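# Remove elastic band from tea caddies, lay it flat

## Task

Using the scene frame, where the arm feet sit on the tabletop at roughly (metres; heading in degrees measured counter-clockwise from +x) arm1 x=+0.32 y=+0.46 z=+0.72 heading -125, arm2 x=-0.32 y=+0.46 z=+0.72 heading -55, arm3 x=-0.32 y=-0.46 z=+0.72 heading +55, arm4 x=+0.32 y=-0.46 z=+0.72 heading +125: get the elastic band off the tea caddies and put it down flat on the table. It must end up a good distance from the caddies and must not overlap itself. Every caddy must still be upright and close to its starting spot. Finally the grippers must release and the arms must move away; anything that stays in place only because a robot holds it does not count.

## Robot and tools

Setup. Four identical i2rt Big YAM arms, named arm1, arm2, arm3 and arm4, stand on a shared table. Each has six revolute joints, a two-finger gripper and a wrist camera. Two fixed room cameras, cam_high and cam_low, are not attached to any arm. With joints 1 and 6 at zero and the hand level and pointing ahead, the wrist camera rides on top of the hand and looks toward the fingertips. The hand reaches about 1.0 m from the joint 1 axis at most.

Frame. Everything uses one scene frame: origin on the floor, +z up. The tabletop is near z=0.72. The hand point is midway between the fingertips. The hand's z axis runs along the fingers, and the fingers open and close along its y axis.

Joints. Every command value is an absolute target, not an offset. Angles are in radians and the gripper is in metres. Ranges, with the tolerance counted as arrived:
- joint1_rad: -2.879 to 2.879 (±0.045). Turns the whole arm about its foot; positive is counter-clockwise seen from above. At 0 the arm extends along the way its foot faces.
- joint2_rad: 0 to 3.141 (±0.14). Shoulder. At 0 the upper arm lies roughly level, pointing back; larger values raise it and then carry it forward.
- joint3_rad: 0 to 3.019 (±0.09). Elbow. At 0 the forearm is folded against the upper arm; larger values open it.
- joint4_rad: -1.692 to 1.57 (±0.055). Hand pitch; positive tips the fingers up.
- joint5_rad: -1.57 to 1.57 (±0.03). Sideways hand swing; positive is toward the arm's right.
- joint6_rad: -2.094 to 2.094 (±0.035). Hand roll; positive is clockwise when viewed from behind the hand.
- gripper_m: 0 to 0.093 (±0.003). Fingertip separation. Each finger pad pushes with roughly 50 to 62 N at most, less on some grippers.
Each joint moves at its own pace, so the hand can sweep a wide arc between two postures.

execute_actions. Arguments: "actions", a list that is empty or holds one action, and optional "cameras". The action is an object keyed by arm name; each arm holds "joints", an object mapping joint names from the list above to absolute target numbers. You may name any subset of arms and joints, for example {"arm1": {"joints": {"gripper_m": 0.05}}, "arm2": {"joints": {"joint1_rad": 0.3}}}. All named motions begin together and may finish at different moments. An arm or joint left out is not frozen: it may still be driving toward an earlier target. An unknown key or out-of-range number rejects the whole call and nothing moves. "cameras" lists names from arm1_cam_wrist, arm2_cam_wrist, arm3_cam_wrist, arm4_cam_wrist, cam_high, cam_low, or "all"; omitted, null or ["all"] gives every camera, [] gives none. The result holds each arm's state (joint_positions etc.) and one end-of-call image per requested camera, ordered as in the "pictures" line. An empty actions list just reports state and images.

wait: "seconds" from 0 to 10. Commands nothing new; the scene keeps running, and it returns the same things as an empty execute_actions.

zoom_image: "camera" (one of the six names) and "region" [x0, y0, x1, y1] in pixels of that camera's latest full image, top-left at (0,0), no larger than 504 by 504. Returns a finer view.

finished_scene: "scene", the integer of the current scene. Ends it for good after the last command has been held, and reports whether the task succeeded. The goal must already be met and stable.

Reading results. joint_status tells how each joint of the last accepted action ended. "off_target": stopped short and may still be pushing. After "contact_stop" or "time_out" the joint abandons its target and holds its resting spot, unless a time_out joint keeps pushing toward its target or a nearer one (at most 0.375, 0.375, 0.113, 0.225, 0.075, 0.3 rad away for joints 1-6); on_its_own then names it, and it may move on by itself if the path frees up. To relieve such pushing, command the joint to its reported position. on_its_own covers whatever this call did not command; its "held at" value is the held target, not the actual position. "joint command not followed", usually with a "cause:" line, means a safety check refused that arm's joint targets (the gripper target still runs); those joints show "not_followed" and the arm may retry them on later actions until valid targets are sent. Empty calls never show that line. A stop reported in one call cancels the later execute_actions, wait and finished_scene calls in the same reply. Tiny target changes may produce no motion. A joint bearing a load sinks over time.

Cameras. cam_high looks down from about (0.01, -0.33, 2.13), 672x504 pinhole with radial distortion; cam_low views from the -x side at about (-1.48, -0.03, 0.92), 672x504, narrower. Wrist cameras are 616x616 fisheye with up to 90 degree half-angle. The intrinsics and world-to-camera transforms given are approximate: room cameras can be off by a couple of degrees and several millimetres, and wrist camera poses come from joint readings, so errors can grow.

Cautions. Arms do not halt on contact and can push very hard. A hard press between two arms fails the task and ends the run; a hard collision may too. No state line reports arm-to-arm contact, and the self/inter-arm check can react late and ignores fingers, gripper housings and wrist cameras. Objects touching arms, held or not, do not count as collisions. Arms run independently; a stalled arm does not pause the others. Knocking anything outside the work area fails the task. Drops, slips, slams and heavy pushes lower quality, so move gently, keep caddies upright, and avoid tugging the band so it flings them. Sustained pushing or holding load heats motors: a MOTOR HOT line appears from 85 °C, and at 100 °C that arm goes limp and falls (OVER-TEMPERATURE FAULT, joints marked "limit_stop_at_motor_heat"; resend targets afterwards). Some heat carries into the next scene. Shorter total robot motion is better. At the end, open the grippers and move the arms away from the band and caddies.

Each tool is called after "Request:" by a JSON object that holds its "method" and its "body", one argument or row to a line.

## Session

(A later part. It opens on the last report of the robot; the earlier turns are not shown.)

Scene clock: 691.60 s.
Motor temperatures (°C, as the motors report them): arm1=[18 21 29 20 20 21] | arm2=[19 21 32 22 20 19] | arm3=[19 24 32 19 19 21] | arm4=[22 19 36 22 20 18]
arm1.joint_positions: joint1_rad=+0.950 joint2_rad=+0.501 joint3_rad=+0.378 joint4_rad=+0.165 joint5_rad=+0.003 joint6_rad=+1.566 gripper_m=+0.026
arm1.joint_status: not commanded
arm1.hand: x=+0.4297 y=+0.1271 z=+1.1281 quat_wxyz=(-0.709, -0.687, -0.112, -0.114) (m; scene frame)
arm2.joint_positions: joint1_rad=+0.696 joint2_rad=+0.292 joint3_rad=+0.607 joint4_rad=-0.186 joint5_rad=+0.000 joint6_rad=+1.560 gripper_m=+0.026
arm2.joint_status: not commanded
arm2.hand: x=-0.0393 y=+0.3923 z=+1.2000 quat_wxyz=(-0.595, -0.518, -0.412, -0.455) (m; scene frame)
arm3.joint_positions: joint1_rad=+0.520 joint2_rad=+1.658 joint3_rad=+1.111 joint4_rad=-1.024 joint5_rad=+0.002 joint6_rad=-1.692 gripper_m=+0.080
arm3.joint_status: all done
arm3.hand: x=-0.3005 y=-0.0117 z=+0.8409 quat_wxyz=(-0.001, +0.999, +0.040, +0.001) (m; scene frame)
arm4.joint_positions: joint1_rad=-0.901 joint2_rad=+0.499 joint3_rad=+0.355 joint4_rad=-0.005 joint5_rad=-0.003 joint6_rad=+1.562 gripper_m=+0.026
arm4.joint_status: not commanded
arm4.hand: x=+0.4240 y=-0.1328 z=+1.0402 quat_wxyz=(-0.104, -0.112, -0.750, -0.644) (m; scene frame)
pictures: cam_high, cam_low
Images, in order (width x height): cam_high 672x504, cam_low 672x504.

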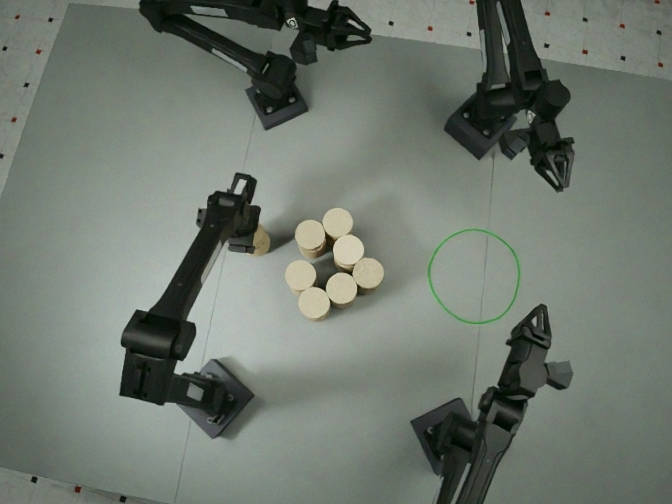

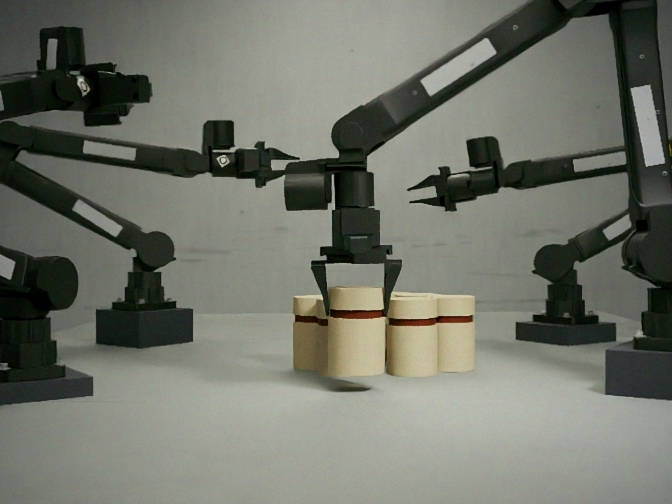

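Request:
{"method": "execute_actions", "body": {
  "actions": [
    {"arm3":{"joints":{"joint1_rad":0.325}}}
  ],
  "cameras": ["cam_low","cam_high","arm3_cam_wrist"]
}}

Scene clock: 696.23 s.
Motor temperatures (°C, as the motors report them): arm1=[18 21 29 20 20 21] | arm2=[19 21 32 22 20 19] | arm3=[19 24 32 19 19 21] | arm4=[22 19 37 22 20 18]
arm1.joint_positions: joint1_rad=+0.950 joint2_rad=+0.501 joint3_rad=+0.378 joint4_rad=+0.165 joint5_rad=+0.003 joint6_rad=+1.566 gripper_m=+0.026
arm1.joint_status: not commanded
arm1.hand: x=+0.4297 y=+0.1271 z=+1.1281 quat_wxyz=(-0.709, -0.687, -0.112, -0.114) (m; scene frame)
arm2.joint_positions: joint1_rad=+0.696 joint2_rad=+0.292 joint3_rad=+0.607 joint4_rad=-0.186 joint5_rad=+0.000 joint6_rad=+1.560 gripper_m=+0.026
arm2.joint_status: not commanded
arm2.hand: x=-0.0393 y=+0.3923 z=+1.2000 quat_wxyz=(-0.595, -0.518, -0.412, -0.455) (m; scene frame)
arm3.joint_positions: joint1_rad=+0.313 joint2_rad=+1.658 joint3_rad=+1.111 joint4_rad=-1.024 joint5_rad=+0.001 joint6_rad=-1.692 gripper_m=+0.080
arm3.joint_status: all done
arm3.hand: x=-0.2090 y=-0.0252 z=+0.8408 quat_wxyz=(+0.000, +0.998, -0.064, +0.000) (m; scene frame)
arm4.joint_positions: joint1_rad=-0.901 joint2_rad=+0.499 joint3_rad=+0.355 joint4_rad=-0.005 joint5_rad=-0.003 joint6_rad=+1.562 gripper_m=+0.026
arm4.joint_status: not commanded
arm4.hand: x=+0.4240 y=-0.1328 z=+1.0402 quat_wxyz=(-0.104, -0.112, -0.750, -0.644) (m; scene frame)
pictures: arm3_cam_wrist, cam_high, cam_low
camera_calibration (this result's frames):
arm3_cam_wrist: T_world_to_cam=[[0.132038, 0.991245, 0.0000567682, 0.056798], [0.805646, -0.107349, 0.58259, -0.319132], [0.577495, -0.0768785, -0.812766, 0.926046], [0, 0, 0, 1]] pos_world=[-0.285179, -0.0193663, 0.938579]
Images, in order (width x height): arm3_cam_wrist 616x616, cam_high 672x504, cam_low 672x504.

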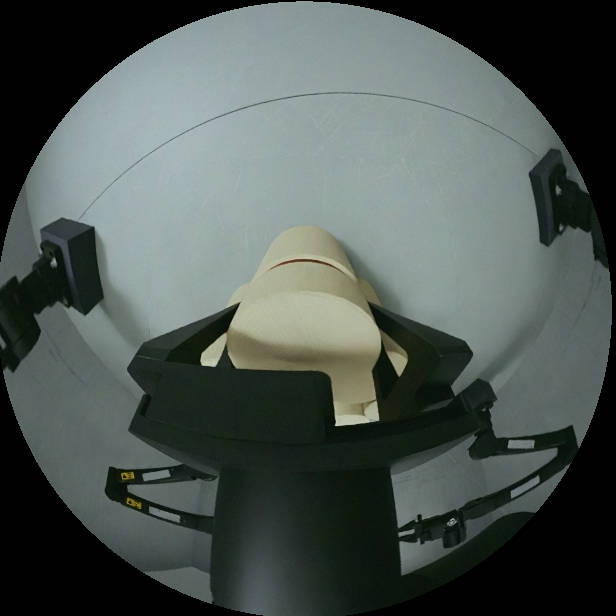

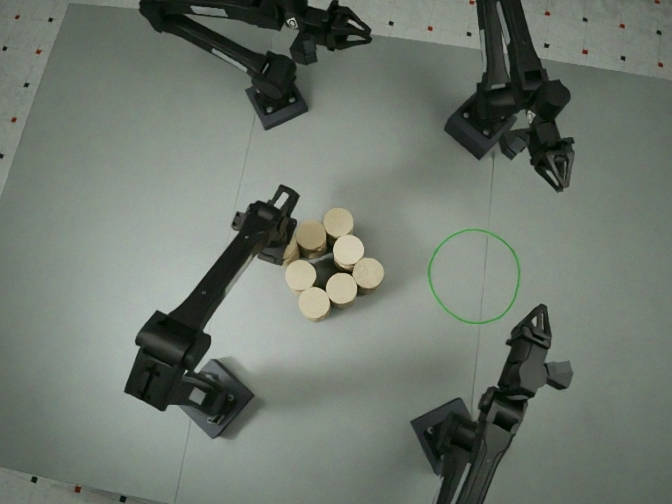

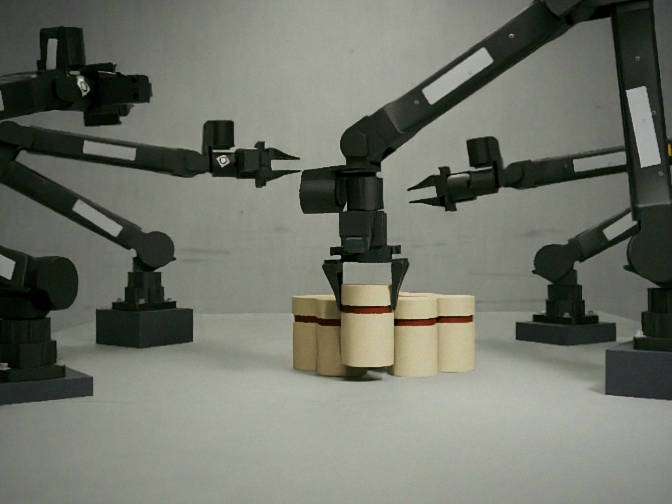

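Request:
{"method": "execute_actions", "body": {
  "actions": [
    {"arm3":{"joints":{"joint2_rad":1.735,"joint4_rad":-0.975}}}
  ],
  "cameras": ["cam_low"]
}}

Scene clock: 700.93 s.
Motor temperatures (°C, as the motors report them): arm1=[18 21 29 20 20 21] | arm2=[19 21 32 22 20 19] | arm3=[19 24 32 19 19 21] | arm4=[22 19 37 22 20 18]
arm1.joint_positions: joint1_rad=+0.950 joint2_rad=+0.501 joint3_rad=+0.378 joint4_rad=+0.165 joint5_rad=+0.003 joint6_rad=+1.566 gripper_m=+0.026
arm1.joint_status: not commanded
arm1.hand: x=+0.4297 y=+0.1271 z=+1.1281 quat_wxyz=(-0.709, -0.687, -0.112, -0.114) (m; scene frame)
arm2.joint_positions: joint1_rad=+0.696 joint2_rad=+0.292 joint3_rad=+0.607 joint4_rad=-0.186 joint5_rad=+0.000 joint6_rad=+1.560 gripper_m=+0.026
arm2.joint_status: not commanded
arm2.hand: x=-0.0393 y=+0.3923 z=+1.2000 quat_wxyz=(-0.595, -0.518, -0.412, -0.455) (m; scene frame)
arm3.joint_positions: joint1_rad=+0.315 joint2_rad=+1.718 joint3_rad=+1.111 joint4_rad=-0.984 joint5_rad=-0.002 joint6_rad=-1.692 gripper_m=+0.080
arm3.joint_status: all done
arm3.hand: x=-0.2090 y=-0.0203 z=+0.8150 quat_wxyz=(+0.009, +0.998, -0.063, -0.003) (m; scene frame)
arm4.joint_positions: joint1_rad=-0.901 joint2_rad=+0.499 joint3_rad=+0.355 joint4_rad=-0.005 joint5_rad=-0.003 joint6_rad=+1.562 gripper_m=+0.026
arm4.joint_status: not commanded
arm4.hand: x=+0.4240 y=-0.1328 z=+1.0402 quat_wxyz=(-0.104, -0.112, -0.750, -0.644) (m; scene frame)
pictures: cam_low
Images, in order (width x height): cam_low 672x504.

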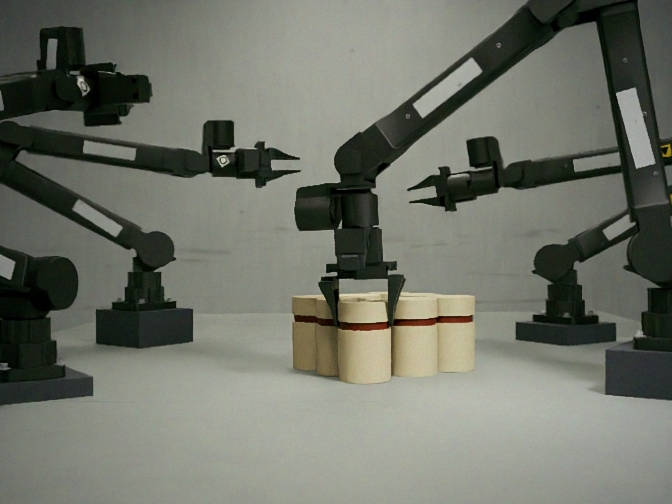

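Request:
{"method": "execute_actions", "body": {
  "actions": [
    {"arm3":{"joints":{"gripper_m":0.093,"joint2_rad":1.718}}}
  ],
  "cameras": []
}}

Request:
{"method": "execute_actions", "body": {
  "actions": [
    {"arm3":{"joints":{"joint2_rad":1.60,"joint4_rad":-1.04}}}
  ],
  "cameras": ["cam_low"]
}}

Request:
{"method": "execute_actions", "body": {
  "actions": [
    {"arm3":{"joints":{"joint2_rad":0.9,"joint1_rad":0.7}}}
  ],
  "cameras": ["cam_low","cam_high"]
}}

Scene clock: 708.20 s.
Motor temperatures (°C, as the motors report them): arm1=[18 21 29 20 20 21] | arm2=[19 21 32 22 20 19] | arm3=[19 23 31 19 19 21] | arm4=[22 19 37 22 20 18]
arm1.joint_positions: joint1_rad=+0.950 joint2_rad=+0.501 joint3_rad=+0.378 joint4_rad=+0.165 joint5_rad=+0.003 joint6_rad=+1.566 gripper_m=+0.026
arm1.joint_status: not commanded
arm1.hand: x=+0.4297 y=+0.1271 z=+1.1281 quat_wxyz=(-0.709, -0.687, -0.112, -0.114) (m; scene frame)
arm2.joint_positions: joint1_rad=+0.696 joint2_rad=+0.292 joint3_rad=+0.607 joint4_rad=-0.186 joint5_rad=+0.000 joint6_rad=+1.560 gripper_m=+0.026
arm2.joint_status: not commanded
arm2.hand: x=-0.0393 y=+0.3923 z=+1.2000 quat_wxyz=(-0.595, -0.518, -0.412, -0.455) (m; scene frame)
arm3.joint_positions: joint1_rad=+0.315 joint2_rad=+1.718 joint3_rad=+1.111 joint4_rad=-0.984 joint5_rad=-0.002 joint6_rad=-1.692 gripper_m=+0.093
arm3.joint_status: all done
arm3.hand: x=-0.2090 y=-0.0203 z=+0.8150 quat_wxyz=(+0.009, +0.998, -0.063, -0.003) (m; scene frame)
arm4.joint_positions: joint1_rad=-0.901 joint2_rad=+0.499 joint3_rad=+0.355 joint4_rad=-0.005 joint5_rad=-0.003 joint6_rad=+1.562 gripper_m=+0.026
arm4.joint_status: not commanded
arm4.hand: x=+0.4240 y=-0.1328 z=+1.0402 quat_wxyz=(-0.104, -0.112, -0.750, -0.644) (m; scene frame)
pictures: none
No camera images: the call's "cameras" was empty. Leave "cameras" out to get every camera's image.

Scene clock: 709.20 s.
Motor temperatures (°C, as the motors report them): arm1=[18 21 29 20 20 21] | arm2=[19 21 32 22 20 19] | arm3=[19 23 31 19 19 21] | arm4=[22 19 37 22 20 18]
arm1.joint_positions: joint1_rad=+0.950 joint2_rad=+0.501 joint3_rad=+0.378 joint4_rad=+0.165 joint5_rad=+0.003 joint6_rad=+1.566 gripper_m=+0.026
arm1.joint_status: not commanded
arm1.hand: x=+0.4297 y=+0.1271 z=+1.1281 quat_wxyz=(-0.709, -0.687, -0.112, -0.114) (m; scene frame)
arm2.joint_positions: joint1_rad=+0.696 joint2_rad=+0.292 joint3_rad=+0.607 joint4_rad=-0.186 joint5_rad=+0.000 joint6_rad=+1.560 gripper_m=+0.026
arm2.joint_status: not commanded
arm2.hand: x=-0.0393 y=+0.3923 z=+1.2000 quat_wxyz=(-0.595, -0.518, -0.412, -0.455) (m; scene frame)
arm3.joint_positions: joint1_rad=+0.315 joint2_rad=+1.591 joint3_rad=+1.111 joint4_rad=-1.028 joint5_rad=-0.002 joint6_rad=-1.692 gripper_m=+0.093
arm3.joint_status: all done
arm3.hand: x=-0.2094 y=-0.0222 z=+0.8697 quat_wxyz=(-0.032, +0.998, -0.063, +0.004) (m; scene frame)
arm4.joint_positions: joint1_rad=-0.901 joint2_rad=+0.499 joint3_rad=+0.355 joint4_rad=-0.005 joint5_rad=-0.003 joint6_rad=+1.562 gripper_m=+0.026
arm4.joint_status: not commanded
arm4.hand: x=+0.4240 y=-0.1328 z=+1.0402 quat_wxyz=(-0.104, -0.112, -0.750, -0.644) (m; scene frame)
pictures: cam_low
Images, in order (width x height): cam_low 672x504.

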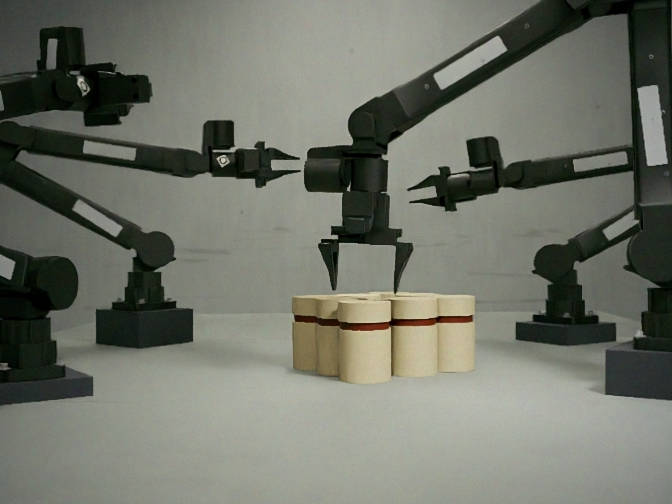

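Scene clock: 710.53 s.
Motor temperatures (°C, as the motors report them): arm1=[18 21 29 20 20 21] | arm2=[19 21 32 22 20 19] | arm3=[19 23 32 19 19 21] | arm4=[22 19 37 22 20 18]
arm1.joint_positions: joint1_rad=+0.950 joint2_rad=+0.501 joint3_rad=+0.378 joint4_rad=+0.165 joint5_rad=+0.003 joint6_rad=+1.566 gripper_m=+0.026
arm1.joint_status: not commanded
arm1.hand: x=+0.4297 y=+0.1271 z=+1.1281 quat_wxyz=(-0.709, -0.687, -0.112, -0.114) (m; scene frame)
arm2.joint_positions: joint1_rad=+0.696 joint2_rad=+0.292 joint3_rad=+0.607 joint4_rad=-0.186 joint5_rad=+0.000 joint6_rad=+1.560 gripper_m=+0.026
arm2.joint_status: not commanded
arm2.hand: x=-0.0393 y=+0.3923 z=+1.2000 quat_wxyz=(-0.595, -0.518, -0.412, -0.455) (m; scene frame)
arm3.joint_positions: joint1_rad=+0.703 joint2_rad=+0.884 joint3_rad=+1.111 joint4_rad=-1.029 joint5_rad=-0.002 joint6_rad=-1.692 gripper_m=+0.093
arm3.joint_status: all done
arm3.hand: x=-0.3727 y=-0.0866 z=+1.1592 quat_wxyz=(-0.376, +0.919, +0.121, -0.005) (m; scene frame)
arm4.joint_positions: joint1_rad=-0.901 joint2_rad=+0.499 joint3_rad=+0.355 joint4_rad=-0.005 joint5_rad=-0.003 joint6_rad=+1.562 gripper_m=+0.026
arm4.joint_status: not commanded
arm4.hand: x=+0.4240 y=-0.1328 z=+1.0402 quat_wxyz=(-0.104, -0.112, -0.750, -0.644) (m; scene frame)
pictures: cam_high, cam_low
Images, in order (width x height): cam_high 672x504, cam_low 672x504.

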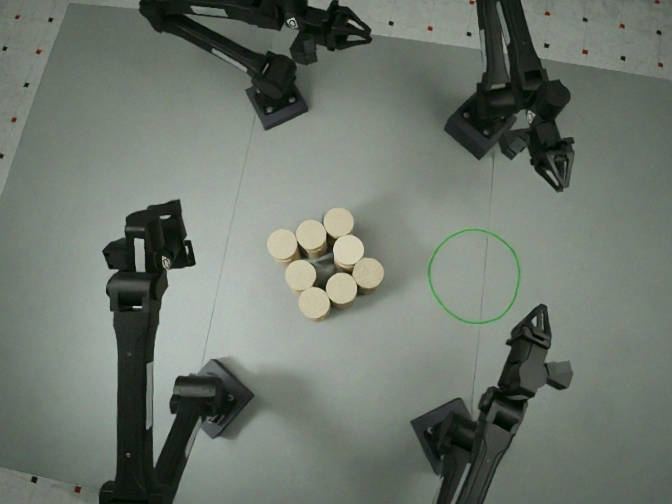

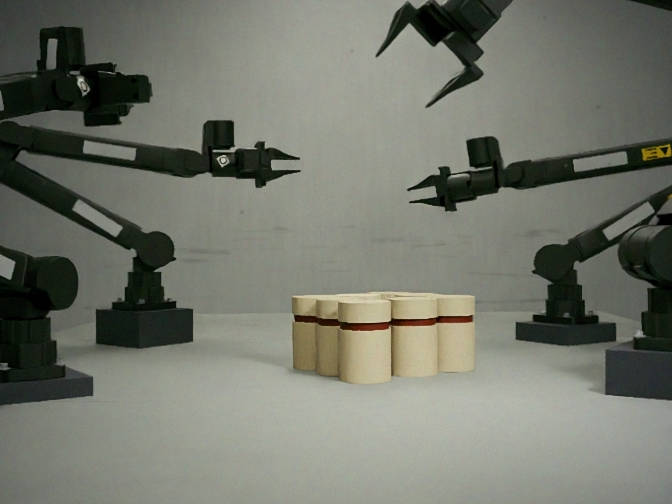

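Within about 1 cm of its original spot.

Request:
{"method": "finished_scene", "body": {
  "scene": 1
}}

The scene is finished: the task was done.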